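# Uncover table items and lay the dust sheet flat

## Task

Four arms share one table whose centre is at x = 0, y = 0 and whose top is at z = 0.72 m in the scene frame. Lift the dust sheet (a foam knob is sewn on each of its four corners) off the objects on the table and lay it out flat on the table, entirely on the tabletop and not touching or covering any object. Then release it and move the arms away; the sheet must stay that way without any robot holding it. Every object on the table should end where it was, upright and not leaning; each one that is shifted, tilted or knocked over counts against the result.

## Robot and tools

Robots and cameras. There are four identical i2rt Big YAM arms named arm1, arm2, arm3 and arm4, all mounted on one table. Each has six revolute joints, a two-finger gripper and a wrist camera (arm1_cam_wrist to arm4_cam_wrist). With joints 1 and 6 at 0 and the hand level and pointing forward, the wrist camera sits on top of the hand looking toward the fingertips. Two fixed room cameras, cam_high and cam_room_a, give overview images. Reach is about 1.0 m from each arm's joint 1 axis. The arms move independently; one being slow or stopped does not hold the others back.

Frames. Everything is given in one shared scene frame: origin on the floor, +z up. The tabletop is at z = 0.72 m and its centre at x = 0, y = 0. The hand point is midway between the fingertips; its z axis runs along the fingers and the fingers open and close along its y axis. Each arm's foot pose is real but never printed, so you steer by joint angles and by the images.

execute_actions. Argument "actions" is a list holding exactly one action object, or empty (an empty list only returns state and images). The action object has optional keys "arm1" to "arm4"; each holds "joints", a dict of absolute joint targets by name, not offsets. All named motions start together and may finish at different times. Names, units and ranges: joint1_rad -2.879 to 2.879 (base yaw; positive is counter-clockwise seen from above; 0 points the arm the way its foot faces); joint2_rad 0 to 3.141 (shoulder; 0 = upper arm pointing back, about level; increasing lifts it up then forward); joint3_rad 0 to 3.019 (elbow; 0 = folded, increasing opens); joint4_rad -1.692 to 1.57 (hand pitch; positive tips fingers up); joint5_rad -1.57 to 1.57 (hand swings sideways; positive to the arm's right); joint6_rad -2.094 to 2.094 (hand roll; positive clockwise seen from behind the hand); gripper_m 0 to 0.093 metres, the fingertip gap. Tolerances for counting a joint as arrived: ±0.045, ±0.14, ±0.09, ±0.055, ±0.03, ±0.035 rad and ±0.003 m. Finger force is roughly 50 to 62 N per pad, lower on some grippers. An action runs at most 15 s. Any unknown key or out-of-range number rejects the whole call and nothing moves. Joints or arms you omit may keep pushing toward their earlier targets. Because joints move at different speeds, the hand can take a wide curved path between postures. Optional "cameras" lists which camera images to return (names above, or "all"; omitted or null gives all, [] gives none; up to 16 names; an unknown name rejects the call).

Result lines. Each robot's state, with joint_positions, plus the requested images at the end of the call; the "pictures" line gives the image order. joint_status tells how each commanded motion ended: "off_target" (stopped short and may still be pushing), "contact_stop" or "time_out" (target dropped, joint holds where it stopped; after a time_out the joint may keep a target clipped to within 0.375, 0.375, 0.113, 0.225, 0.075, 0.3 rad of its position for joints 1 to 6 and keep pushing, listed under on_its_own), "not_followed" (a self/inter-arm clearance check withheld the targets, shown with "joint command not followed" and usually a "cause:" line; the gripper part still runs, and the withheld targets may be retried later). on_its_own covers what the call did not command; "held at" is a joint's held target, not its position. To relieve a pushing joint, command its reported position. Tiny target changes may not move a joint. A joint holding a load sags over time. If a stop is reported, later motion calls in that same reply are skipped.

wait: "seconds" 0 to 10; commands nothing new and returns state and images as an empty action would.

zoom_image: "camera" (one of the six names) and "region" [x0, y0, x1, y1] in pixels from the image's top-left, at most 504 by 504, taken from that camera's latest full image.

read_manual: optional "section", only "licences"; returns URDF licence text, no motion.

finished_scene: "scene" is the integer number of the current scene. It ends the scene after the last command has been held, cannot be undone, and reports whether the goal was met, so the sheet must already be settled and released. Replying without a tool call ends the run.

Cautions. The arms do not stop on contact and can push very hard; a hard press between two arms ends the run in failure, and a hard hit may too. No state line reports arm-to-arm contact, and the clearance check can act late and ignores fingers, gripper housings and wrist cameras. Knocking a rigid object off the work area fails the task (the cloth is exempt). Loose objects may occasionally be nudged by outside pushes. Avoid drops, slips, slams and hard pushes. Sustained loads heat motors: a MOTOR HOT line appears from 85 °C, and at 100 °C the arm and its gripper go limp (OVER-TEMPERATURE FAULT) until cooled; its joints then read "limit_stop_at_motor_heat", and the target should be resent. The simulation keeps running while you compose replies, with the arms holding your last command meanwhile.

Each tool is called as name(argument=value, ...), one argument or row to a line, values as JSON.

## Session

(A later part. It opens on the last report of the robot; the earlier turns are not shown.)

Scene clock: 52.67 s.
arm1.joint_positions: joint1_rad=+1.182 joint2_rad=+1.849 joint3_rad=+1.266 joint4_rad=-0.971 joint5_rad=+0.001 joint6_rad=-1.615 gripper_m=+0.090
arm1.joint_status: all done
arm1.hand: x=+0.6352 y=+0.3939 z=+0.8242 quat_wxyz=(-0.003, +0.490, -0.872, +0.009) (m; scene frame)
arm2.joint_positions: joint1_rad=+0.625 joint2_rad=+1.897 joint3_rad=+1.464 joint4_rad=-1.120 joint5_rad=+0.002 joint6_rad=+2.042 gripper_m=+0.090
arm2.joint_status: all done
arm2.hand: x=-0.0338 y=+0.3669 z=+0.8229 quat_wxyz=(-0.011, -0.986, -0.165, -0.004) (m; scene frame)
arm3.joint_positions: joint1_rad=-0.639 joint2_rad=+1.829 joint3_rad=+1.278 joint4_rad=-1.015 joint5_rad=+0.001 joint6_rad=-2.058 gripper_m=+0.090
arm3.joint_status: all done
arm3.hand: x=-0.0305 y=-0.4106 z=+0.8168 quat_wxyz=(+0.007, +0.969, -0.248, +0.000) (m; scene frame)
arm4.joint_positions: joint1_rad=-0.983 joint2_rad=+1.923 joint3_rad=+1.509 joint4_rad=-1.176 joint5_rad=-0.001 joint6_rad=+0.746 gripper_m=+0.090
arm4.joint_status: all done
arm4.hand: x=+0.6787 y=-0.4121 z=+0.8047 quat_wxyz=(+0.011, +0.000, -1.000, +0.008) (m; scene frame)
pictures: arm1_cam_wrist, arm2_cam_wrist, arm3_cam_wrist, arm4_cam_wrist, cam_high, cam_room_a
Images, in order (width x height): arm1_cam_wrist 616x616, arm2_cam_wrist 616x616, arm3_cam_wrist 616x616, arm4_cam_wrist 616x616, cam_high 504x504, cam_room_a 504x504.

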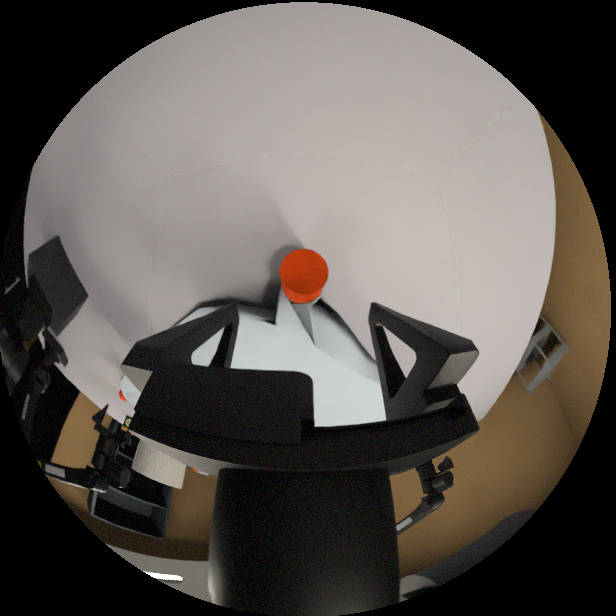

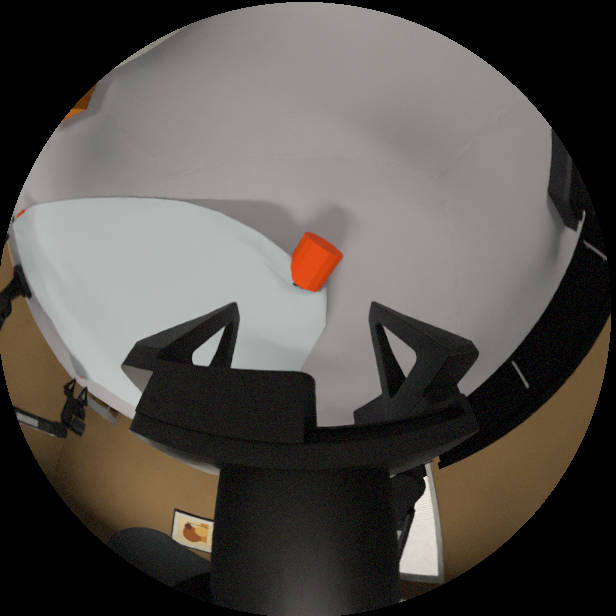

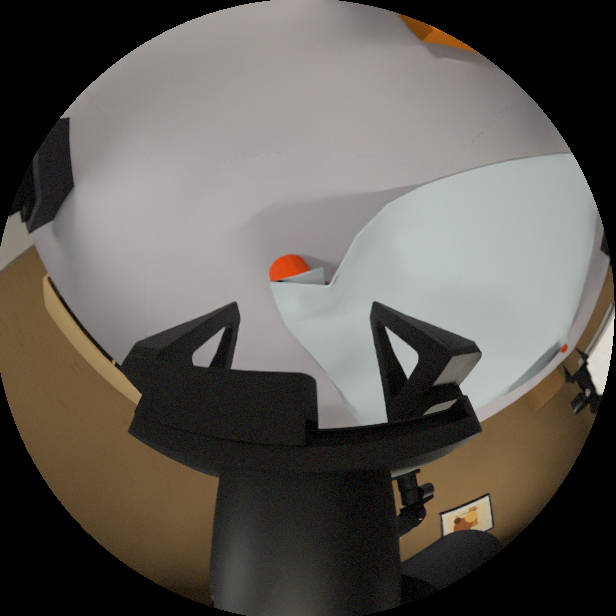

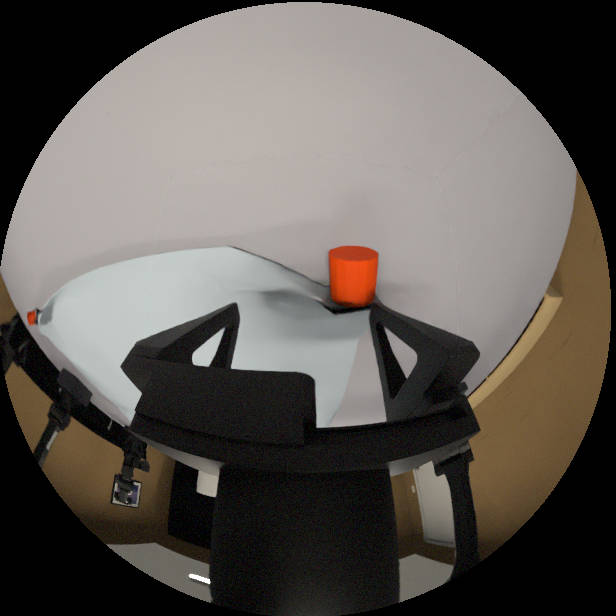

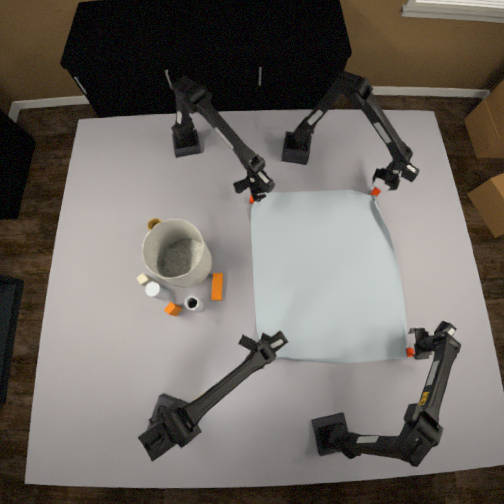

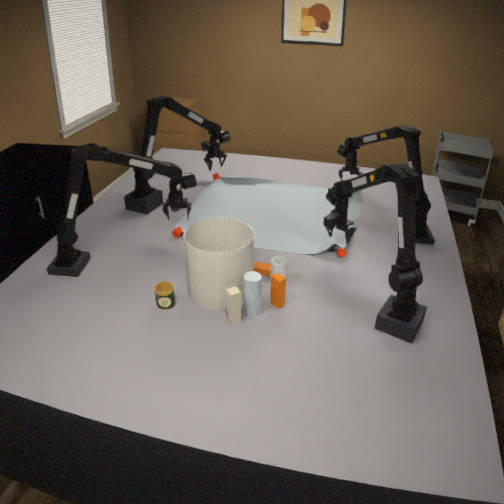

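execute_actions(
  actions=[
    {"arm1":{"joints":{"joint1_rad":1.2,"joint2_rad":1.965,"joint3_rad":1.21,"joint4_rad":-0.8}},"arm3":{"joints":{"joint1_rad":-0.65,"joint2_rad":1.915,"joint3_rad":1.155,"joint4_rad":-0.805}},"arm2":{"joints":{"joint2_rad":1.0}},"arm4":{"joints":{"joint2_rad":1.0}}},
  ],
  cameras=["arm1_cam_wrist","arm3_cam_wrist"],
)

execute_actions(
  actions=[
    {"arm1":{"joints":{"gripper_m":0.02}},"arm3":{"joints":{"gripper_m":0.02}}},
  ],
  cameras=[],
)

execute_actions(
  actions=[
    {"arm1":{"joints":{"joint1_rad":1.27,"joint2_rad":2.03,"joint3_rad":1.41,"joint4_rad":-0.93,"joint6_rad":-1.4}},"arm3":{"joints":{"joint1_rad":-0.70,"joint2_rad":1.79,"joint3_rad":1.01,"joint4_rad":-0.789}}},
  ],
  cameras=["arm1_cam_wrist","arm3_cam_wrist","cam_high"],
)

Scene clock: 55.93 s.
arm1.joint_positions: joint1_rad=+1.191 joint2_rad=+1.971 joint3_rad=+1.201 joint4_rad=-0.815 joint5_rad=+0.001 joint6_rad=-1.615 gripper_m=+0.090
arm1.joint_status: all done
arm1.hand: x=+0.6281 y=+0.4040 z=+0.7451 quat_wxyz=(+0.004, +0.494, -0.870, -0.005) (m; scene frame)
arm2.joint_positions: joint1_rad=+0.625 joint2_rad=+0.995 joint3_rad=+1.464 joint4_rad=-1.120 joint5_rad=+0.002 joint6_rad=+2.042 gripper_m=+0.090
arm2.joint_status: all done
arm2.hand: x=-0.1416 y=+0.4740 z=+1.2693 quat_wxyz=(-0.360, -0.883, -0.148, -0.263) (m; scene frame)
arm3.joint_positions: joint1_rad=-0.641 joint2_rad=+1.910 joint3_rad=+1.160 joint4_rad=-0.817 joint5_rad=-0.002 joint6_rad=-2.058 gripper_m=+0.090
arm3.joint_status: all done
arm3.hand: x=-0.0466 y=-0.4220 z=+0.7426 quat_wxyz=(+0.006, +0.969, -0.249, -0.001) (m; scene frame)
arm4.joint_positions: joint1_rad=-0.983 joint2_rad=+1.006 joint3_rad=+1.517 joint4_rad=-1.176 joint5_rad=-0.001 joint6_rad=+0.746 gripper_m=+0.090
arm4.joint_status: all done
arm4.hand: x=+0.5664 y=-0.5178 z=+1.2646 quat_wxyz=(-0.317, +0.000, -0.901, -0.296) (m; scene frame)
pictures: arm1_cam_wrist, arm3_cam_wrist
Images, in order (width x height): arm1_cam_wrist 616x616, arm3_cam_wrist 616x616.

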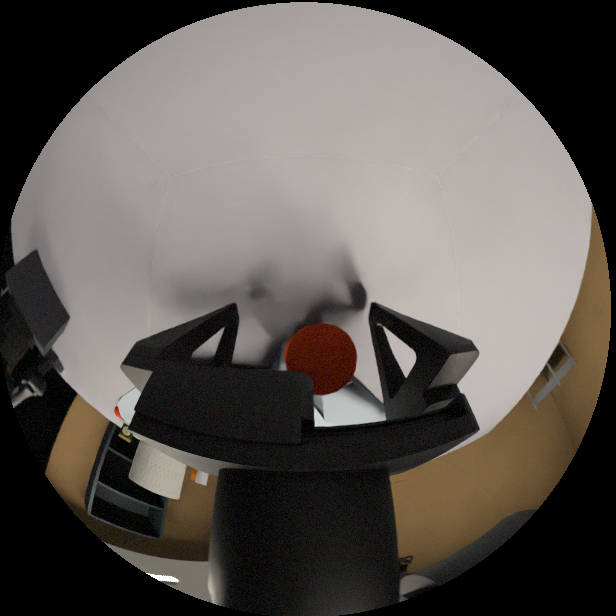

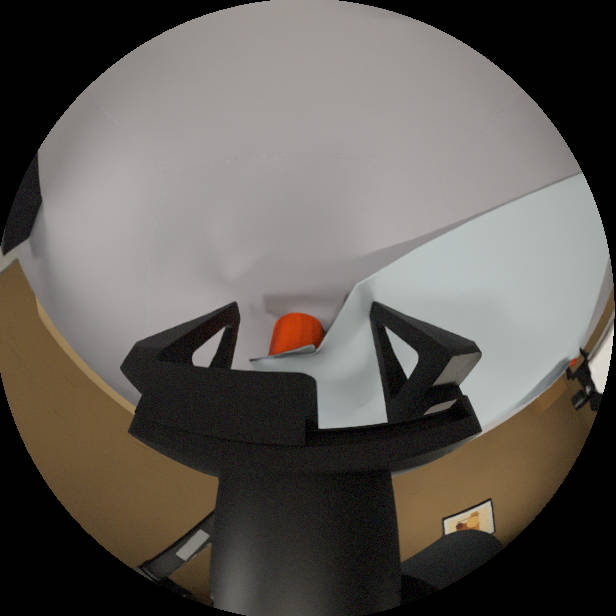

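Scene clock: 56.60 s.
arm1.joint_positions: joint1_rad=+1.191 joint2_rad=+1.971 joint3_rad=+1.201 joint4_rad=-0.815 joint5_rad=+0.001 joint6_rad=-1.616 gripper_m=+0.036
arm1.joint_status: gripper_m off_target (ended at +0.036, target +0.020)
arm1.hand: x=+0.6281 y=+0.4040 z=+0.7451 quat_wxyz=(+0.004, +0.494, -0.870, -0.005) (m; scene frame)
arm2.joint_positions: joint1_rad=+0.625 joint2_rad=+0.995 joint3_rad=+1.464 joint4_rad=-1.120 joint5_rad=+0.002 joint6_rad=+2.042 gripper_m=+0.090
arm2.joint_status: not commanded
arm2.hand: x=-0.1416 y=+0.4740 z=+1.2693 quat_wxyz=(-0.360, -0.883, -0.148, -0.263) (m; scene frame)
arm3.joint_positions: joint1_rad=-0.641 joint2_rad=+1.910 joint3_rad=+1.160 joint4_rad=-0.814 joint5_rad=-0.002 joint6_rad=-2.058 gripper_m=+0.020
arm3.joint_status: all done
arm3.hand: x=-0.0458 y=-0.4215 z=+0.7426 quat_wxyz=(+0.005, +0.969, -0.249, +0.000) (m; scene frame)
arm4.joint_positions: joint1_rad=-0.983 joint2_rad=+1.006 joint3_rad=+1.517 joint4_rad=-1.176 joint5_rad=-0.001 joint6_rad=+0.746 gripper_m=+0.090
arm4.joint_status: not commanded
arm4.hand: x=+0.5664 y=-0.5178 z=+1.2646 quat_wxyz=(-0.317, +0.000, -0.901, -0.296) (m; scene frame)
pictures: none
No camera images: the call's "cameras" was empty. Leave "cameras" out to get every camera's image.

Scene clock: 57.80 s.
arm1.joint_positions: joint1_rad=+1.274 joint2_rad=+2.019 joint3_rad=+1.380 joint4_rad=-0.915 joint5_rad=+0.001 joint6_rad=-1.417 gripper_m=+0.036
arm1.joint_status: all done
arm1.hand: x=+0.6981 y=+0.4135 z=+0.7726 quat_wxyz=(-0.004, +0.443, -0.897, +0.008) (m; scene frame)
arm2.joint_positions: joint1_rad=+0.625 joint2_rad=+0.995 joint3_rad=+1.464 joint4_rad=-1.120 joint5_rad=+0.002 joint6_rad=+2.042 gripper_m=+0.090
arm2.joint_status: not commanded
arm2.hand: x=-0.1416 y=+0.4740 z=+1.2693 quat_wxyz=(-0.360, -0.883, -0.148, -0.263) (m; scene frame)
arm3.joint_positions: joint1_rad=-0.696 joint2_rad=+1.782 joint3_rad=+1.017 joint4_rad=-0.796 joint5_rad=-0.001 joint6_rad=-2.058 gripper_m=+0.020
arm3.joint_status: all done
arm3.hand: x=-0.0724 y=-0.4686 z=+0.7606 quat_wxyz=(+0.005, +0.961, -0.276, +0.002) (m; scene frame)
arm4.joint_positions: joint1_rad=-0.983 joint2_rad=+1.006 joint3_rad=+1.517 joint4_rad=-1.176 joint5_rad=-0.001 joint6_rad=+0.746 gripper_m=+0.090
arm4.joint_status: not commanded
arm4.hand: x=+0.5664 y=-0.5178 z=+1.2646 quat_wxyz=(-0.317, +0.000, -0.901, -0.296) (m; scene frame)
pictures: arm1_cam_wrist, arm3_cam_wrist, cam_high
Images, in order (width x height): arm1_cam_wrist 616x616, arm3_cam_wrist 616x616, cam_high 504x504.

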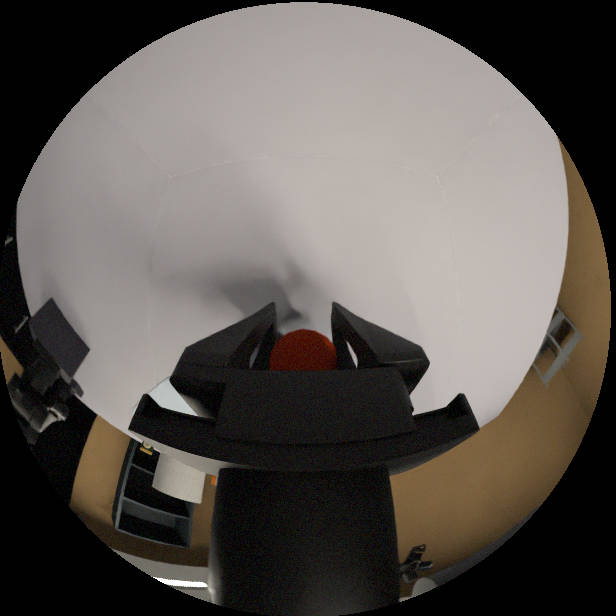

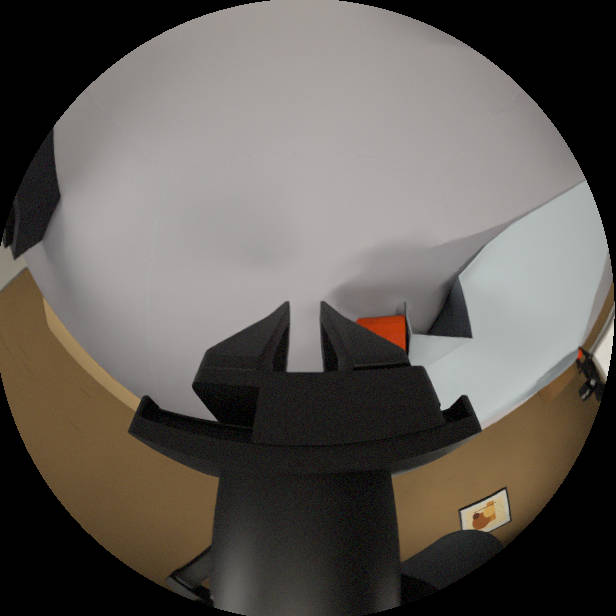

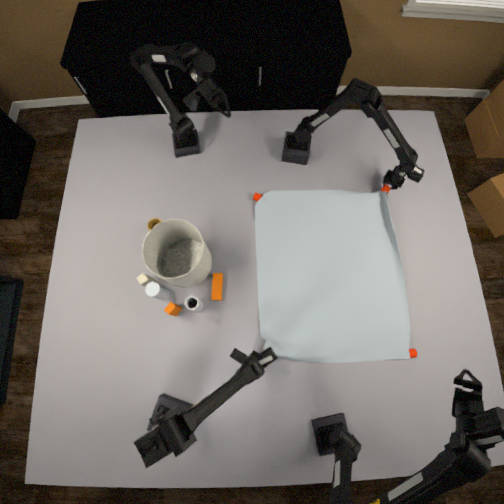

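execute_actions(
  actions=[
    {"arm1":{"joints":{"gripper_m":0.09}},"arm3":{"joints":{"gripper_m":0.093,"joint1_rad":-0.708,"joint2_rad":1.79,"joint3_rad":1.3,"joint4_rad":-1.06,"joint6_rad":0.51}}},
  ],
  cameras=["arm3_cam_wrist"],
)

Scene clock: 61.43 s.
arm1.joint_positions: joint1_rad=+1.274 joint2_rad=+2.019 joint3_rad=+1.380 joint4_rad=-0.915 joint5_rad=+0.001 joint6_rad=-1.415 gripper_m=+0.090
arm1.joint_status: all done
arm1.hand: x=+0.6981 y=+0.4135 z=+0.7726 quat_wxyz=(-0.004, +0.442, -0.897, +0.008) (m; scene frame)
arm2.joint_positions: joint1_rad=+0.625 joint2_rad=+0.995 joint3_rad=+1.464 joint4_rad=-1.120 joint5_rad=+0.002 joint6_rad=+2.042 gripper_m=+0.090
arm2.joint_status: not commanded
arm2.hand: x=-0.1416 y=+0.4740 z=+1.2693 quat_wxyz=(-0.360, -0.883, -0.148, -0.263) (m; scene frame)
arm3.joint_positions: joint1_rad=-0.696 joint2_rad=+1.779 joint3_rad=+1.276 joint4_rad=-1.047 joint5_rad=-0.001 joint6_rad=+0.499 gripper_m=+0.093
arm3.joint_status: all done
arm3.hand: x=-0.0191 y=-0.4369 z=+0.8411 quat_wxyz=(-0.005, +0.013, -1.000, +0.002) (m; scene frame)
arm4.joint_positions: joint1_rad=-0.983 joint2_rad=+1.006 joint3_rad=+1.517 joint4_rad=-1.176 joint5_rad=-0.001 joint6_rad=+0.746 gripper_m=+0.090
arm4.joint_status: not commanded
arm4.hand: x=+0.5664 y=-0.5178 z=+1.2646 quat_wxyz=(-0.317, +0.000, -0.901, -0.296) (m; scene frame)
pictures: arm3_cam_wrist
Images, in order (width x height): arm3_cam_wrist 616x616.

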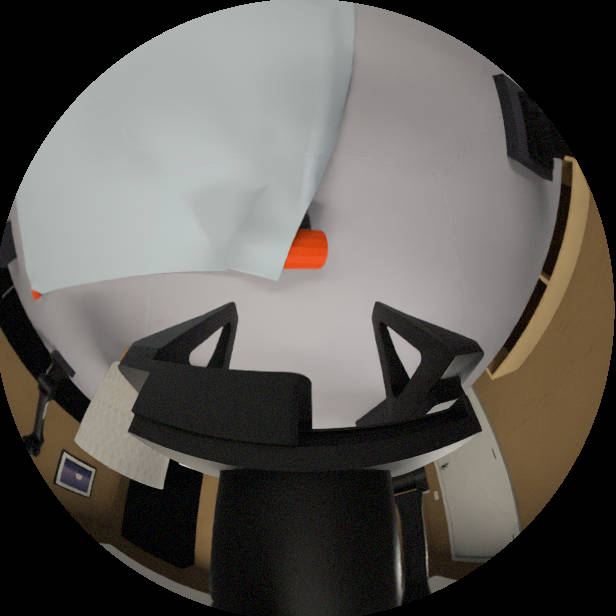

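execute_actions(
  actions=[
    {"arm1":{"joints":{"joint2_rad":1.0}},"arm3":{"joints":{"joint6_rad":-1.05}}},
  ],
  cameras=[],
)

execute_actions(
  actions=[
    {"arm3":{"joints":{"joint2_rad":1.945,"joint3_rad":1.215,"joint4_rad":-0.83}}},
  ],
  cameras=["arm3_cam_wrist"],
)

execute_actions(
  actions=[
    {"arm3":{"joints":{"gripper_m":0.02}}},
  ],
  cameras=[],
)

execute_actions(
  actions=[
    {"arm3":{"joints":{"joint1_rad":-0.75,"joint2_rad":1.82,"joint3_rad":1.04,"joint4_rad":-0.79,"joint6_rad":-0.6}}},
  ],
  cameras=["arm3_cam_wrist","cam_high"],
)

Scene clock: 64.80 s.
arm1.joint_positions: joint1_rad=+1.274 joint2_rad=+0.988 joint3_rad=+1.395 joint4_rad=-0.917 joint5_rad=+0.001 joint6_rad=-1.414 gripper_m=+0.090
arm1.joint_status: all done
arm1.hand: x=+0.5911 y=+0.4733 z=+1.3190 quat_wxyz=(-0.291, +0.381, -0.774, +0.415) (m; scene frame)
arm2.joint_positions: joint1_rad=+0.625 joint2_rad=+0.995 joint3_rad=+1.464 joint4_rad=-1.120 joint5_rad=+0.002 joint6_rad=+2.042 gripper_m=+0.090
arm2.joint_status: not commanded
arm2.hand: x=-0.1416 y=+0.4740 z=+1.2693 quat_wxyz=(-0.360, -0.883, -0.148, -0.263) (m; scene frame)
arm3.joint_positions: joint1_rad=-0.696 joint2_rad=+1.779 joint3_rad=+1.276 joint4_rad=-1.047 joint5_rad=-0.001 joint6_rad=-1.039 gripper_m=+0.093
arm3.joint_status: all done
arm3.hand: x=-0.0191 y=-0.4369 z=+0.8411 quat_wxyz=(-0.003, +0.705, -0.709, +0.005) (m; scene frame)
arm4.joint_positions: joint1_rad=-0.983 joint2_rad=+1.006 joint3_rad=+1.517 joint4_rad=-1.176 joint5_rad=-0.001 joint6_rad=+0.746 gripper_m=+0.090
arm4.joint_status: not commanded
arm4.hand: x=+0.5664 y=-0.5178 z=+1.2646 quat_wxyz=(-0.317, +0.000, -0.901, -0.296) (m; scene frame)
pictures: none
No camera images: the call's "cameras" was empty. Leave "cameras" out to get every camera's image.

Scene clock: 65.93 s.
arm1.joint_positions: joint1_rad=+1.274 joint2_rad=+0.988 joint3_rad=+1.395 joint4_rad=-0.917 joint5_rad=+0.001 joint6_rad=-1.414 gripper_m=+0.090
arm1.joint_status: not commanded
arm1.hand: x=+0.5911 y=+0.4733 z=+1.3190 quat_wxyz=(-0.291, +0.381, -0.774, +0.415) (m; scene frame)
arm2.joint_positions: joint1_rad=+0.625 joint2_rad=+0.995 joint3_rad=+1.464 joint4_rad=-1.120 joint5_rad=+0.002 joint6_rad=+2.042 gripper_m=+0.090
arm2.joint_status: not commanded
arm2.hand: x=-0.1416 y=+0.4740 z=+1.2693 quat_wxyz=(-0.360, -0.883, -0.148, -0.263) (m; scene frame)
arm3.joint_positions: joint1_rad=-0.696 joint2_rad=+1.948 joint3_rad=+1.212 joint4_rad=-0.844 joint5_rad=-0.001 joint6_rad=-1.040 gripper_m=+0.093
arm3.joint_status: all done
arm3.hand: x=-0.0206 y=-0.4390 z=+0.7392 quat_wxyz=(+0.012, +0.705, -0.709, +0.002) (m; scene frame)
arm4.joint_positions: joint1_rad=-0.983 joint2_rad=+1.006 joint3_rad=+1.517 joint4_rad=-1.176 joint5_rad=-0.001 joint6_rad=+0.746 gripper_m=+0.090
arm4.joint_status: not commanded
arm4.hand: x=+0.5664 y=-0.5178 z=+1.2646 quat_wxyz=(-0.317, +0.000, -0.901, -0.296) (m; scene frame)
pictures: arm3_cam_wrist
Images, in order (width x height): arm3_cam_wrist 616x616.

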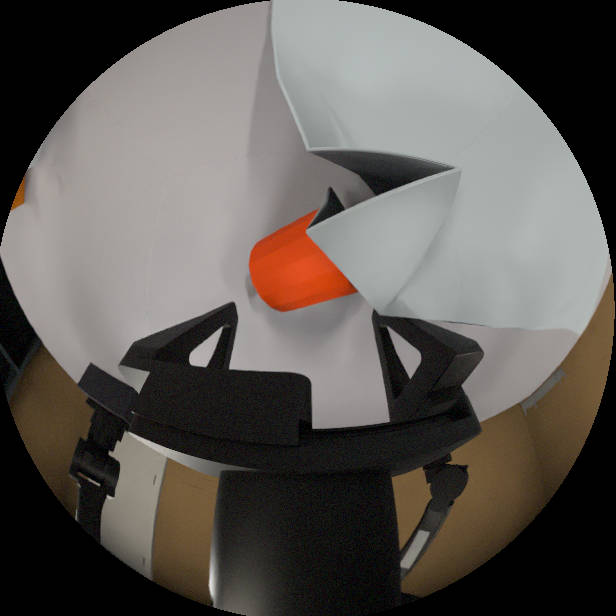

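Scene clock: 66.60 s.
arm1.joint_positions: joint1_rad=+1.274 joint2_rad=+0.988 joint3_rad=+1.395 joint4_rad=-0.917 joint5_rad=+0.001 joint6_rad=-1.414 gripper_m=+0.090
arm1.joint_status: not commanded
arm1.hand: x=+0.5911 y=+0.4733 z=+1.3190 quat_wxyz=(-0.291, +0.381, -0.774, +0.415) (m; scene frame)
arm2.joint_positions: joint1_rad=+0.625 joint2_rad=+0.995 joint3_rad=+1.464 joint4_rad=-1.120 joint5_rad=+0.002 joint6_rad=+2.042 gripper_m=+0.090
arm2.joint_status: not commanded
arm2.hand: x=-0.1416 y=+0.4740 z=+1.2693 quat_wxyz=(-0.360, -0.883, -0.148, -0.263) (m; scene frame)
arm3.joint_positions: joint1_rad=-0.696 joint2_rad=+1.948 joint3_rad=+1.212 joint4_rad=-0.844 joint5_rad=-0.001 joint6_rad=-1.040 gripper_m=+0.020
arm3.joint_status: all done
arm3.hand: x=-0.0206 y=-0.4390 z=+0.7392 quat_wxyz=(+0.012, +0.705, -0.709, +0.002) (m; scene frame)
arm4.joint_positions: joint1_rad=-0.983 joint2_rad=+1.006 joint3_rad=+1.517 joint4_rad=-1.176 joint5_rad=-0.001 joint6_rad=+0.746 gripper_m=+0.090
arm4.joint_status: not commanded
arm4.hand: x=+0.5664 y=-0.5178 z=+1.2646 quat_wxyz=(-0.317, +0.000, -0.901, -0.296) (m; scene frame)
pictures: none
No camera images: the call's "cameras" was empty. Leave "cameras" out to get every camera's image.

Scene clock: 68.07 s.
arm1.joint_positions: joint1_rad=+1.274 joint2_rad=+0.988 joint3_rad=+1.395 joint4_rad=-0.917 joint5_rad=+0.001 joint6_rad=-1.414 gripper_m=+0.090
arm1.joint_status: not commanded
arm1.hand: x=+0.5911 y=+0.4733 z=+1.3190 quat_wxyz=(-0.291, +0.381, -0.774, +0.415) (m; scene frame)
arm2.joint_positions: joint1_rad=+0.625 joint2_rad=+0.995 joint3_rad=+1.464 joint4_rad=-1.120 joint5_rad=+0.002 joint6_rad=+2.042 gripper_m=+0.090
arm2.joint_status: not commanded
arm2.hand: x=-0.1416 y=+0.4740 z=+1.2693 quat_wxyz=(-0.360, -0.883, -0.148, -0.263) (m; scene frame)
arm3.joint_positions: joint1_rad=-0.746 joint2_rad=+1.806 joint3_rad=+1.048 joint4_rad=-0.801 joint5_rad=-0.001 joint6_rad=-0.611 gripper_m=+0.020
arm3.joint_status: all done
arm3.hand: x=-0.0520 y=-0.4831 z=+0.7592 quat_wxyz=(+0.001, +0.517, -0.856, +0.005) (m; scene frame)
arm4.joint_positions: joint1_rad=-0.983 joint2_rad=+1.006 joint3_rad=+1.517 joint4_rad=-1.176 joint5_rad=-0.001 joint6_rad=+0.746 gripper_m=+0.090
arm4.joint_status: not commanded
arm4.hand: x=+0.5664 y=-0.5178 z=+1.2646 quat_wxyz=(-0.317, +0.000, -0.901, -0.296) (m; scene frame)
pictures: arm3_cam_wrist, cam_high
Images, in order (width x height): arm3_cam_wrist 616x616, cam_high 504x504.

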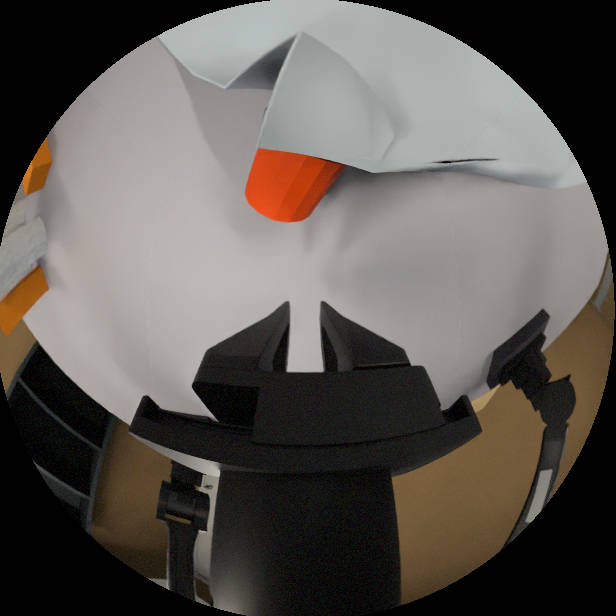

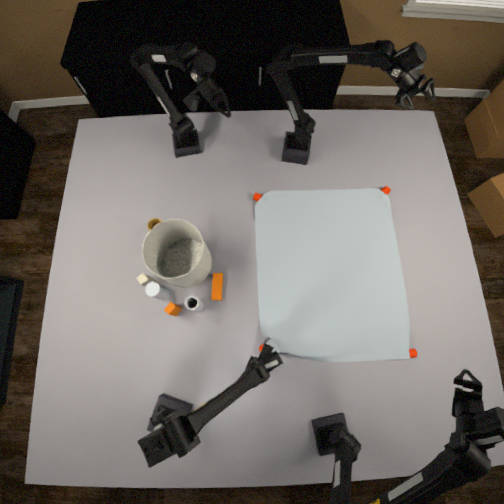

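execute_actions(
  actions=[
    {"arm3":{"joints":{"gripper_m":0.093,"joint6_rad":-0.25,"joint1_rad":-0.69}}},
  ],
  cameras=[],
)

execute_actions(
  actions=[
    {"arm3":{"joints":{"joint1_rad":-0.64,"joint2_rad":1.955,"joint3_rad":1.265,"joint4_rad":-0.86}}},
  ],
  cameras=["arm3_cam_wrist"],
)

Scene clock: 70.33 s.
arm1.joint_positions: joint1_rad=+1.274 joint2_rad=+0.988 joint3_rad=+1.395 joint4_rad=-0.917 joint5_rad=+0.001 joint6_rad=-1.414 gripper_m=+0.090
arm1.joint_status: not commanded
arm1.hand: x=+0.5911 y=+0.4733 z=+1.3190 quat_wxyz=(-0.291, +0.381, -0.774, +0.415) (m; scene frame)
arm2.joint_positions: joint1_rad=+0.625 joint2_rad=+0.995 joint3_rad=+1.464 joint4_rad=-1.120 joint5_rad=+0.002 joint6_rad=+2.042 gripper_m=+0.090
arm2.joint_status: not commanded
arm2.hand: x=-0.1416 y=+0.4740 z=+1.2693 quat_wxyz=(-0.360, -0.883, -0.148, -0.263) (m; scene frame)
arm3.joint_positions: joint1_rad=-0.695 joint2_rad=+1.806 joint3_rad=+1.048 joint4_rad=-0.801 joint5_rad=-0.001 joint6_rad=-0.261 gripper_m=+0.093
arm3.joint_status: all done
arm3.hand: x=-0.0631 y=-0.4628 z=+0.7590 quat_wxyz=(+0.000, +0.383, -0.924, +0.005) (m; scene frame)
arm4.joint_positions: joint1_rad=-0.983 joint2_rad=+1.006 joint3_rad=+1.517 joint4_rad=-1.176 joint5_rad=-0.001 joint6_rad=+0.746 gripper_m=+0.090
arm4.joint_status: not commanded
arm4.hand: x=+0.5664 y=-0.5178 z=+1.2646 quat_wxyz=(-0.317, +0.000, -0.901, -0.296) (m; scene frame)
pictures: none
No camera images: the call's "cameras" was empty. Leave "cameras" out to get every camera's image.

Scene clock: 71.30 s.
arm1.joint_positions: joint1_rad=+1.274 joint2_rad=+0.988 joint3_rad=+1.395 joint4_rad=-0.917 joint5_rad=+0.001 joint6_rad=-1.414 gripper_m=+0.090
arm1.joint_status: not commanded
arm1.hand: x=+0.5911 y=+0.4733 z=+1.3190 quat_wxyz=(-0.291, +0.381, -0.774, +0.415) (m; scene frame)
arm2.joint_positions: joint1_rad=+0.625 joint2_rad=+0.995 joint3_rad=+1.464 joint4_rad=-1.120 joint5_rad=+0.002 joint6_rad=+2.042 gripper_m=+0.090
arm2.joint_status: not commanded
arm2.hand: x=-0.1416 y=+0.4740 z=+1.2693 quat_wxyz=(-0.360, -0.883, -0.148, -0.263) (m; scene frame)
arm3.joint_positions: joint1_rad=-0.646 joint2_rad=+1.953 joint3_rad=+1.236 joint4_rad=-0.849 joint5_rad=-0.001 joint6_rad=-0.260 gripper_m=+0.093
arm3.joint_status: all done
arm3.hand: x=-0.0258 y=-0.4121 z=+0.7428 quat_wxyz=(+0.004, +0.405, -0.914, +0.005) (m; scene frame)
arm4.joint_positions: joint1_rad=-0.983 joint2_rad=+1.006 joint3_rad=+1.517 joint4_rad=-1.176 joint5_rad=-0.001 joint6_rad=+0.746 gripper_m=+0.090
arm4.joint_status: not commanded
arm4.hand: x=+0.5664 y=-0.5178 z=+1.2646 quat_wxyz=(-0.317, +0.000, -0.901, -0.296) (m; scene frame)
pictures: arm3_cam_wrist
Images, in order (width x height): arm3_cam_wrist 616x616.

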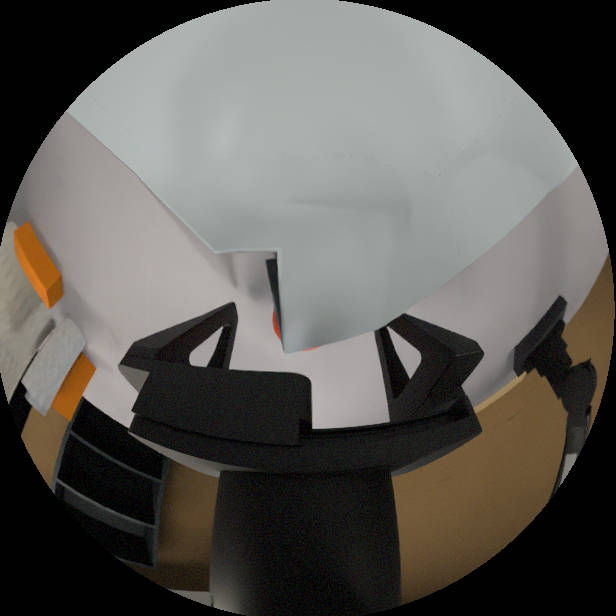

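execute_actions(
  actions=[
    {"arm3":{"joints":{"gripper_m":0.02}}},
  ],
  cameras=[],
)

execute_actions(
  actions=[
    {"arm3":{"joints":{"joint1_rad":-0.70,"joint2_rad":1.82,"joint3_rad":1.04,"joint4_rad":-0.79}}},
  ],
  cameras=["arm3_cam_wrist"],
)

execute_actions(
  actions=[
    {"arm3":{"joints":{"gripper_m":0.09}}},
  ],
  cameras=[],
)

execute_actions(
  actions=[
    {"arm3":{"joints":{"joint2_rad":0.9}}},
  ],
  cameras=["arm3_cam_wrist","cam_high","cam_room_a"],
)

Scene clock: 72.97 s.
arm1.joint_positions: joint1_rad=+1.274 joint2_rad=+0.988 joint3_rad=+1.395 joint4_rad=-0.917 joint5_rad=+0.001 joint6_rad=-1.414 gripper_m=+0.090
arm1.joint_status: not commanded
arm1.hand: x=+0.5911 y=+0.4733 z=+1.3190 quat_wxyz=(-0.291, +0.381, -0.774, +0.415) (m; scene frame)
arm2.joint_positions: joint1_rad=+0.625 joint2_rad=+0.995 joint3_rad=+1.464 joint4_rad=-1.120 joint5_rad=+0.002 joint6_rad=+2.042 gripper_m=+0.090
arm2.joint_status: not commanded
arm2.hand: x=-0.1416 y=+0.4740 z=+1.2693 quat_wxyz=(-0.360, -0.883, -0.148, -0.263) (m; scene frame)
arm3.joint_positions: joint1_rad=-0.646 joint2_rad=+1.953 joint3_rad=+1.236 joint4_rad=-0.849 joint5_rad=-0.001 joint6_rad=-0.260 gripper_m=+0.039
arm3.joint_status: gripper_m off_target (ended at +0.039, target +0.020)
arm3.hand: x=-0.0258 y=-0.4121 z=+0.7428 quat_wxyz=(+0.004, +0.405, -0.914, +0.005) (m; scene frame)
arm4.joint_positions: joint1_rad=-0.983 joint2_rad=+1.006 joint3_rad=+1.517 joint4_rad=-1.176 joint5_rad=-0.001 joint6_rad=+0.746 gripper_m=+0.090
arm4.joint_status: not commanded
arm4.hand: x=+0.5664 y=-0.5178 z=+1.2646 quat_wxyz=(-0.317, +0.000, -0.901, -0.296) (m; scene frame)
pictures: none
No camera images: the call's "cameras" was empty. Leave "cameras" out to get every camera's image.

Scene clock: 73.93 s.
arm1.joint_positions: joint1_rad=+1.274 joint2_rad=+0.988 joint3_rad=+1.395 joint4_rad=-0.917 joint5_rad=+0.001 joint6_rad=-1.414 gripper_m=+0.090
arm1.joint_status: not commanded
arm1.hand: x=+0.5911 y=+0.4733 z=+1.3190 quat_wxyz=(-0.291, +0.381, -0.774, +0.415) (m; scene frame)
arm2.joint_positions: joint1_rad=+0.625 joint2_rad=+0.995 joint3_rad=+1.464 joint4_rad=-1.120 joint5_rad=+0.002 joint6_rad=+2.042 gripper_m=+0.090
arm2.joint_status: not commanded
arm2.hand: x=-0.1416 y=+0.4740 z=+1.2693 quat_wxyz=(-0.360, -0.883, -0.148, -0.263) (m; scene frame)
arm3.joint_positions: joint1_rad=-0.696 joint2_rad=+1.804 joint3_rad=+1.045 joint4_rad=-0.802 joint5_rad=-0.001 joint6_rad=-0.260 gripper_m=+0.039
arm3.joint_status: all done
arm3.hand: x=-0.0641 y=-0.4638 z=+0.7590 quat_wxyz=(+0.001, +0.382, -0.924, +0.005) (m; scene frame)
arm4.joint_positions: joint1_rad=-0.983 joint2_rad=+1.006 joint3_rad=+1.517 joint4_rad=-1.176 joint5_rad=-0.001 joint6_rad=+0.746 gripper_m=+0.090
arm4.joint_status: not commanded
arm4.hand: x=+0.5664 y=-0.5178 z=+1.2646 quat_wxyz=(-0.317, +0.000, -0.901, -0.296) (m; scene frame)
pictures: arm3_cam_wrist
Images, in order (width x height): arm3_cam_wrist 616x616.

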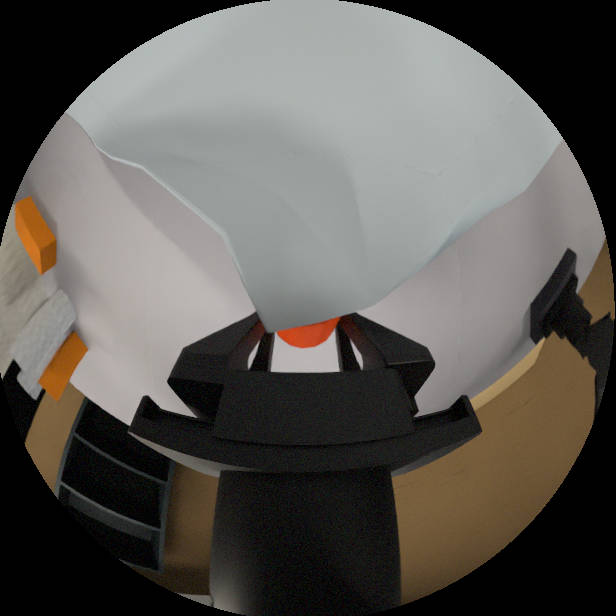

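Scene clock: 74.60 s.
arm1.joint_positions: joint1_rad=+1.274 joint2_rad=+0.988 joint3_rad=+1.395 joint4_rad=-0.917 joint5_rad=+0.001 joint6_rad=-1.414 gripper_m=+0.090
arm1.joint_status: not commanded
arm1.hand: x=+0.5911 y=+0.4733 z=+1.3190 quat_wxyz=(-0.291, +0.381, -0.774, +0.415) (m; scene frame)
arm2.joint_positions: joint1_rad=+0.625 joint2_rad=+0.995 joint3_rad=+1.464 joint4_rad=-1.120 joint5_rad=+0.002 joint6_rad=+2.042 gripper_m=+0.090
arm2.joint_status: not commanded
arm2.hand: x=-0.1416 y=+0.4740 z=+1.2693 quat_wxyz=(-0.360, -0.883, -0.148, -0.263) (m; scene frame)
arm3.joint_positions: joint1_rad=-0.696 joint2_rad=+1.804 joint3_rad=+1.045 joint4_rad=-0.802 joint5_rad=-0.001 joint6_rad=-0.259 gripper_m=+0.090
arm3.joint_status: all done
arm3.hand: x=-0.0641 y=-0.4638 z=+0.7590 quat_wxyz=(+0.001, +0.382, -0.924, +0.005) (m; scene frame)
arm4.joint_positions: joint1_rad=-0.983 joint2_rad=+1.006 joint3_rad=+1.517 joint4_rad=-1.176 joint5_rad=-0.001 joint6_rad=+0.746 gripper_m=+0.090
arm4.joint_status: not commanded
arm4.hand: x=+0.5664 y=-0.5178 z=+1.2646 quat_wxyz=(-0.317, +0.000, -0.901, -0.296) (m; scene frame)
pictures: none
No camera images: the call's "cameras" was empty. Leave "cameras" out to get every camera's image.

Scene clock: 76.20 s.
arm1.joint_positions: joint1_rad=+1.274 joint2_rad=+0.988 joint3_rad=+1.395 joint4_rad=-0.917 joint5_rad=+0.001 joint6_rad=-1.414 gripper_m=+0.090
arm1.joint_status: not commanded
arm1.hand: x=+0.5911 y=+0.4733 z=+1.3190 quat_wxyz=(-0.291, +0.381, -0.774, +0.415) (m; scene frame)
arm2.joint_positions: joint1_rad=+0.625 joint2_rad=+0.995 joint3_rad=+1.464 joint4_rad=-1.120 joint5_rad=+0.002 joint6_rad=+2.042 gripper_m=+0.090
arm2.joint_status: not commanded
arm2.hand: x=-0.1416 y=+0.4740 z=+1.2693 quat_wxyz=(-0.360, -0.883, -0.148, -0.263) (m; scene frame)
arm3.joint_positions: joint1_rad=-0.696 joint2_rad=+0.889 joint3_rad=+1.039 joint4_rad=-0.800 joint5_rad=-0.001 joint6_rad=-0.259 gripper_m=+0.090
arm3.joint_status: all done
arm3.hand: x=-0.1009 y=-0.4805 z=+1.1605 quat_wxyz=(-0.435, +0.346, -0.830, -0.054) (m; scene frame)
arm4.joint_positions: joint1_rad=-0.983 joint2_rad=+1.006 joint3_rad=+1.517 joint4_rad=-1.176 joint5_rad=-0.001 joint6_rad=+0.746 gripper_m=+0.090
arm4.joint_status: not commanded
arm4.hand: x=+0.5664 y=-0.5178 z=+1.2646 quat_wxyz=(-0.317, +0.000, -0.901, -0.296) (m; scene frame)
pictures: arm3_cam_wrist, cam_high, cam_room_a
Images, in order (width x height): arm3_cam_wrist 616x616, cam_high 504x504, cam_room_a 504x504.

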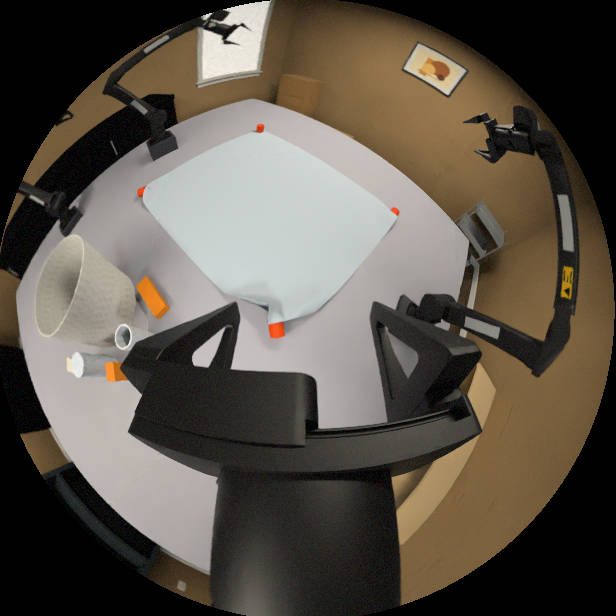

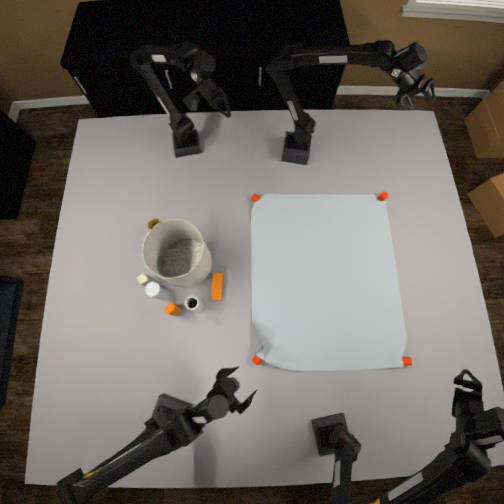

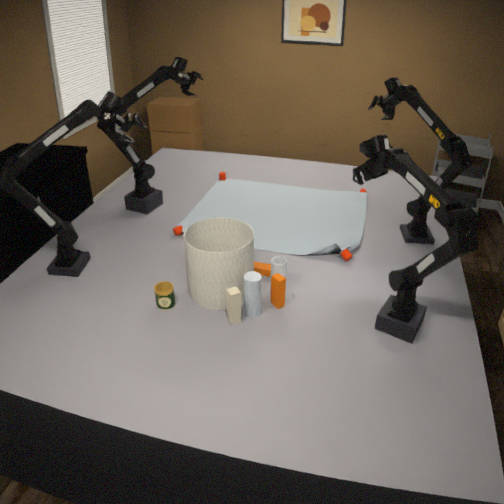

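execute_actions(
  actions=[
    {"arm3":{"joints":{"joint2_rad":1.389,"joint3_rad":0.43,"joint4_rad":0.119,"joint6_rad":-0.1}}},
  ],
  cameras=["arm3_cam_wrist"],
)

execute_actions(
  actions=[
    {"arm3":{"joints":{"joint2_rad":1.725,"joint3_rad":0.585,"joint4_rad":0.304}}},
  ],
  cameras=["arm3_cam_wrist"],
)

Scene clock: 78.93 s.
arm1.joint_positions: joint1_rad=+1.274 joint2_rad=+0.988 joint3_rad=+1.395 joint4_rad=-0.917 joint5_rad=+0.001 joint6_rad=-1.414 gripper_m=+0.090
arm1.joint_status: not commanded
arm1.hand: x=+0.5911 y=+0.4733 z=+1.3190 quat_wxyz=(-0.291, +0.381, -0.774, +0.415) (m; scene frame)
arm2.joint_positions: joint1_rad=+0.625 joint2_rad=+0.995 joint3_rad=+1.464 joint4_rad=-1.120 joint5_rad=+0.002 joint6_rad=+2.042 gripper_m=+0.090
arm2.joint_status: not commanded
arm2.hand: x=-0.1416 y=+0.4740 z=+1.2693 quat_wxyz=(-0.360, -0.883, -0.148, -0.263) (m; scene frame)
arm3.joint_positions: joint1_rad=-0.696 joint2_rad=+1.392 joint3_rad=+0.433 joint4_rad=+0.100 joint5_rad=-0.001 joint6_rad=-0.111 gripper_m=+0.090
arm3.joint_status: all done
arm3.hand: x=-0.1105 y=-0.4902 z=+0.8014 quat_wxyz=(-0.336, +0.295, -0.892, -0.066) (m; scene frame)
arm4.joint_positions: joint1_rad=-0.983 joint2_rad=+1.006 joint3_rad=+1.517 joint4_rad=-1.176 joint5_rad=-0.001 joint6_rad=+0.746 gripper_m=+0.090
arm4.joint_status: not commanded
arm4.hand: x=+0.5664 y=-0.5178 z=+1.2646 quat_wxyz=(-0.317, +0.000, -0.901, -0.296) (m; scene frame)
pictures: arm3_cam_wrist
Images, in order (width x height): arm3_cam_wrist 616x616.

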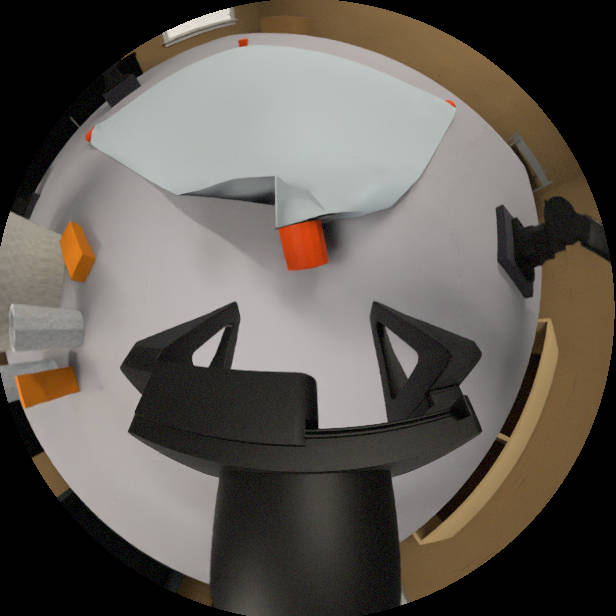

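Scene clock: 80.00 s.
arm1.joint_positions: joint1_rad=+1.274 joint2_rad=+0.988 joint3_rad=+1.395 joint4_rad=-0.917 joint5_rad=+0.001 joint6_rad=-1.414 gripper_m=+0.090
arm1.joint_status: not commanded
arm1.hand: x=+0.5911 y=+0.4733 z=+1.3190 quat_wxyz=(-0.291, +0.381, -0.774, +0.415) (m; scene frame)
arm2.joint_positions: joint1_rad=+0.625 joint2_rad=+0.995 joint3_rad=+1.464 joint4_rad=-1.120 joint5_rad=+0.002 joint6_rad=+2.042 gripper_m=+0.090
arm2.joint_status: not commanded
arm2.hand: x=-0.1416 y=+0.4740 z=+1.2693 quat_wxyz=(-0.360, -0.883, -0.148, -0.263) (m; scene frame)
arm3.joint_positions: joint1_rad=-0.696 joint2_rad=+1.726 joint3_rad=+0.577 joint4_rad=+0.289 joint5_rad=-0.001 joint6_rad=-0.111 gripper_m=+0.090
arm3.joint_status: all done
arm3.hand: x=-0.0560 y=-0.4593 z=+0.7437 quat_wxyz=(-0.335, +0.295, -0.892, -0.066) (m; scene frame)
arm4.joint_positions: joint1_rad=-0.983 joint2_rad=+1.006 joint3_rad=+1.517 joint4_rad=-1.176 joint5_rad=-0.001 joint6_rad=+0.746 gripper_m=+0.090
arm4.joint_status: not commanded
arm4.hand: x=+0.5664 y=-0.5178 z=+1.2646 quat_wxyz=(-0.317, +0.000, -0.901, -0.296) (m; scene frame)
pictures: arm3_cam_wrist
Images, in order (width x height): arm3_cam_wrist 616x616.

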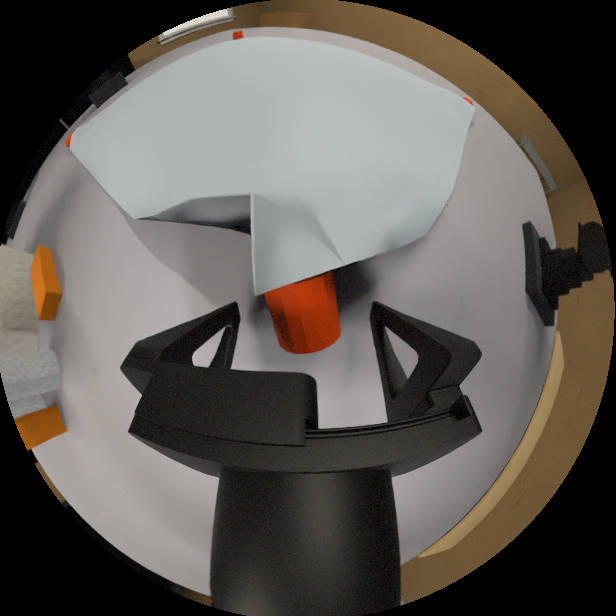

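execute_actions(
  actions=[
    {"arm3":{"joints":{"gripper_m":0.02}}},
  ],
  cameras=[],
)

execute_actions(
  actions=[
    {"arm3":{"joints":{"joint2_rad":1.68,"joint3_rad":0.87,"joint4_rad":-0.4}}},
  ],
  cameras=[],
)

execute_actions(
  actions=[
    {"arm3":{"joints":{"joint2_rad":1.84,"joint3_rad":1.17,"joint4_rad":-1.07}}},
  ],
  cameras=["arm3_cam_wrist","cam_room_a","cam_high"],
)

zoom_image(
  camera="cam_room_a",
  region=[280,190,420,290],
)

Scene clock: 82.03 s.
arm1.joint_positions: joint1_rad=+1.274 joint2_rad=+0.988 joint3_rad=+1.395 joint4_rad=-0.917 joint5_rad=+0.001 joint6_rad=-1.414 gripper_m=+0.090
arm1.joint_status: not commanded
arm1.hand: x=+0.5911 y=+0.4733 z=+1.3190 quat_wxyz=(-0.291, +0.381, -0.774, +0.415) (m; scene frame)
arm2.joint_positions: joint1_rad=+0.625 joint2_rad=+0.995 joint3_rad=+1.464 joint4_rad=-1.120 joint5_rad=+0.002 joint6_rad=+2.042 gripper_m=+0.090
arm2.joint_status: not commanded
arm2.hand: x=-0.1416 y=+0.4740 z=+1.2693 quat_wxyz=(-0.360, -0.883, -0.148, -0.263) (m; scene frame)
arm3.joint_positions: joint1_rad=-0.696 joint2_rad=+1.726 joint3_rad=+0.577 joint4_rad=+0.289 joint5_rad=-0.001 joint6_rad=-0.110 gripper_m=+0.039
arm3.joint_status: gripper_m off_target (ended at +0.039, target +0.020)
arm3.hand: x=-0.0560 y=-0.4593 z=+0.7437 quat_wxyz=(-0.335, +0.295, -0.892, -0.066) (m; scene frame)
arm4.joint_positions: joint1_rad=-0.983 joint2_rad=+1.006 joint3_rad=+1.517 joint4_rad=-1.176 joint5_rad=-0.001 joint6_rad=+0.746 gripper_m=+0.090
arm4.joint_status: not commanded
arm4.hand: x=+0.5664 y=-0.5178 z=+1.2646 quat_wxyz=(-0.317, +0.000, -0.901, -0.296) (m; scene frame)
pictures: none
No camera images: the call's "cameras" was empty. Leave "cameras" out to get every camera's image.

Scene clock: 83.40 s.
arm1.joint_positions: joint1_rad=+1.274 joint2_rad=+0.988 joint3_rad=+1.395 joint4_rad=-0.917 joint5_rad=+0.001 joint6_rad=-1.414 gripper_m=+0.090
arm1.joint_status: not commanded
arm1.hand: x=+0.5911 y=+0.4733 z=+1.3190 quat_wxyz=(-0.291, +0.381, -0.774, +0.415) (m; scene frame)
arm2.joint_positions: joint1_rad=+0.625 joint2_rad=+0.995 joint3_rad=+1.464 joint4_rad=-1.120 joint5_rad=+0.002 joint6_rad=+2.042 gripper_m=+0.090
arm2.joint_status: not commanded
arm2.hand: x=-0.1416 y=+0.4740 z=+1.2693 quat_wxyz=(-0.360, -0.883, -0.148, -0.263) (m; scene frame)
arm3.joint_positions: joint1_rad=-0.696 joint2_rad=+1.670 joint3_rad=+0.854 joint4_rad=-0.386 joint5_rad=-0.001 joint6_rad=-0.110 gripper_m=+0.039
arm3.joint_status: all done
arm3.hand: x=-0.0447 y=-0.4523 z=+0.7771 quat_wxyz=(-0.174, +0.308, -0.935, -0.032) (m; scene frame)
arm4.joint_positions: joint1_rad=-0.983 joint2_rad=+1.006 joint3_rad=+1.517 joint4_rad=-1.176 joint5_rad=-0.001 joint6_rad=+0.746 gripper_m=+0.090
arm4.joint_status: not commanded
arm4.hand: x=+0.5664 y=-0.5178 z=+1.2646 quat_wxyz=(-0.317, +0.000, -0.901, -0.296) (m; scene frame)
pictures: none
No camera images: the call's "cameras" was empty. Leave "cameras" out to get every camera's image.

Scene clock: 84.77 s.
arm1.joint_positions: joint1_rad=+1.274 joint2_rad=+0.988 joint3_rad=+1.395 joint4_rad=-0.917 joint5_rad=+0.001 joint6_rad=-1.414 gripper_m=+0.090
arm1.joint_status: not commanded
arm1.hand: x=+0.5911 y=+0.4733 z=+1.3190 quat_wxyz=(-0.291, +0.381, -0.774, +0.415) (m; scene frame)
arm2.joint_positions: joint1_rad=+0.625 joint2_rad=+0.995 joint3_rad=+1.464 joint4_rad=-1.120 joint5_rad=+0.002 joint6_rad=+2.042 gripper_m=+0.090
arm2.joint_status: not commanded
arm2.hand: x=-0.1416 y=+0.4740 z=+1.2693 quat_wxyz=(-0.360, -0.883, -0.148, -0.263) (m; scene frame)
arm3.joint_positions: joint1_rad=-0.696 joint2_rad=+1.837 joint3_rad=+1.145 joint4_rad=-1.055 joint5_rad=-0.001 joint6_rad=-0.110 gripper_m=+0.039
arm3.joint_status: all done
arm3.hand: x=-0.0790 y=-0.4722 z=+0.7771 quat_wxyz=(+0.092, +0.310, -0.946, +0.024) (m; scene frame)
arm4.joint_positions: joint1_rad=-0.983 joint2_rad=+1.006 joint3_rad=+1.517 joint4_rad=-1.176 joint5_rad=-0.001 joint6_rad=+0.746 gripper_m=+0.090
arm4.joint_status: not commanded
arm4.hand: x=+0.5664 y=-0.5178 z=+1.2646 quat_wxyz=(-0.317, +0.000, -0.901, -0.296) (m; scene frame)
pictures: arm3_cam_wrist, cam_high, cam_room_a
Images, in order (width x height): arm3_cam_wrist 616x616, cam_high 504x504, cam_room_a 504x504.

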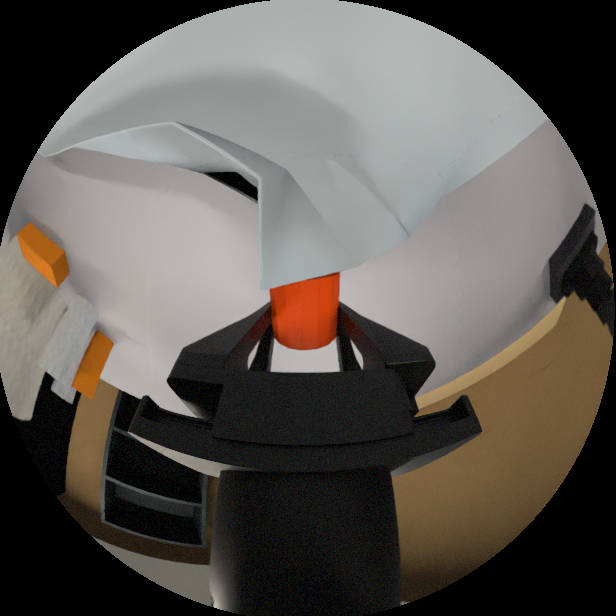

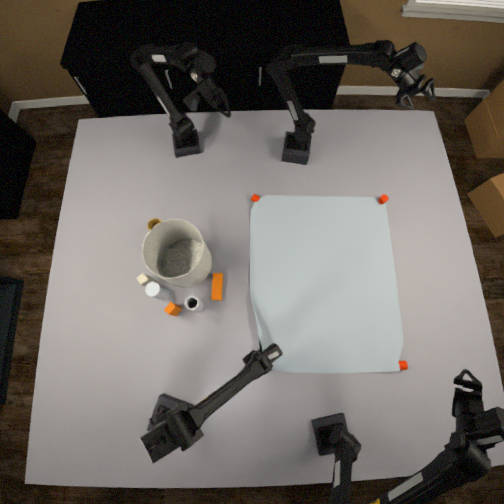

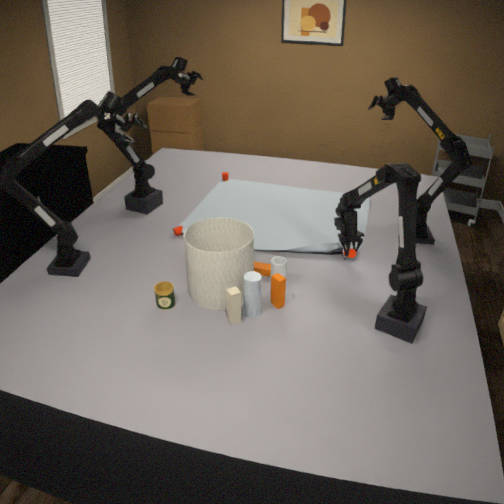

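Region (280, 190, 420, 290) of cam_room_a's 504x504 image, scaled by 3.600, with more detail than that image has; it fills the top 360 rows of this view, and the rest is white.

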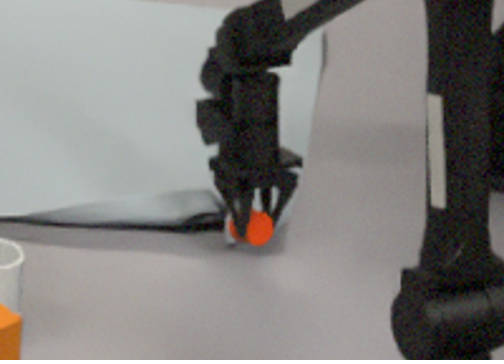

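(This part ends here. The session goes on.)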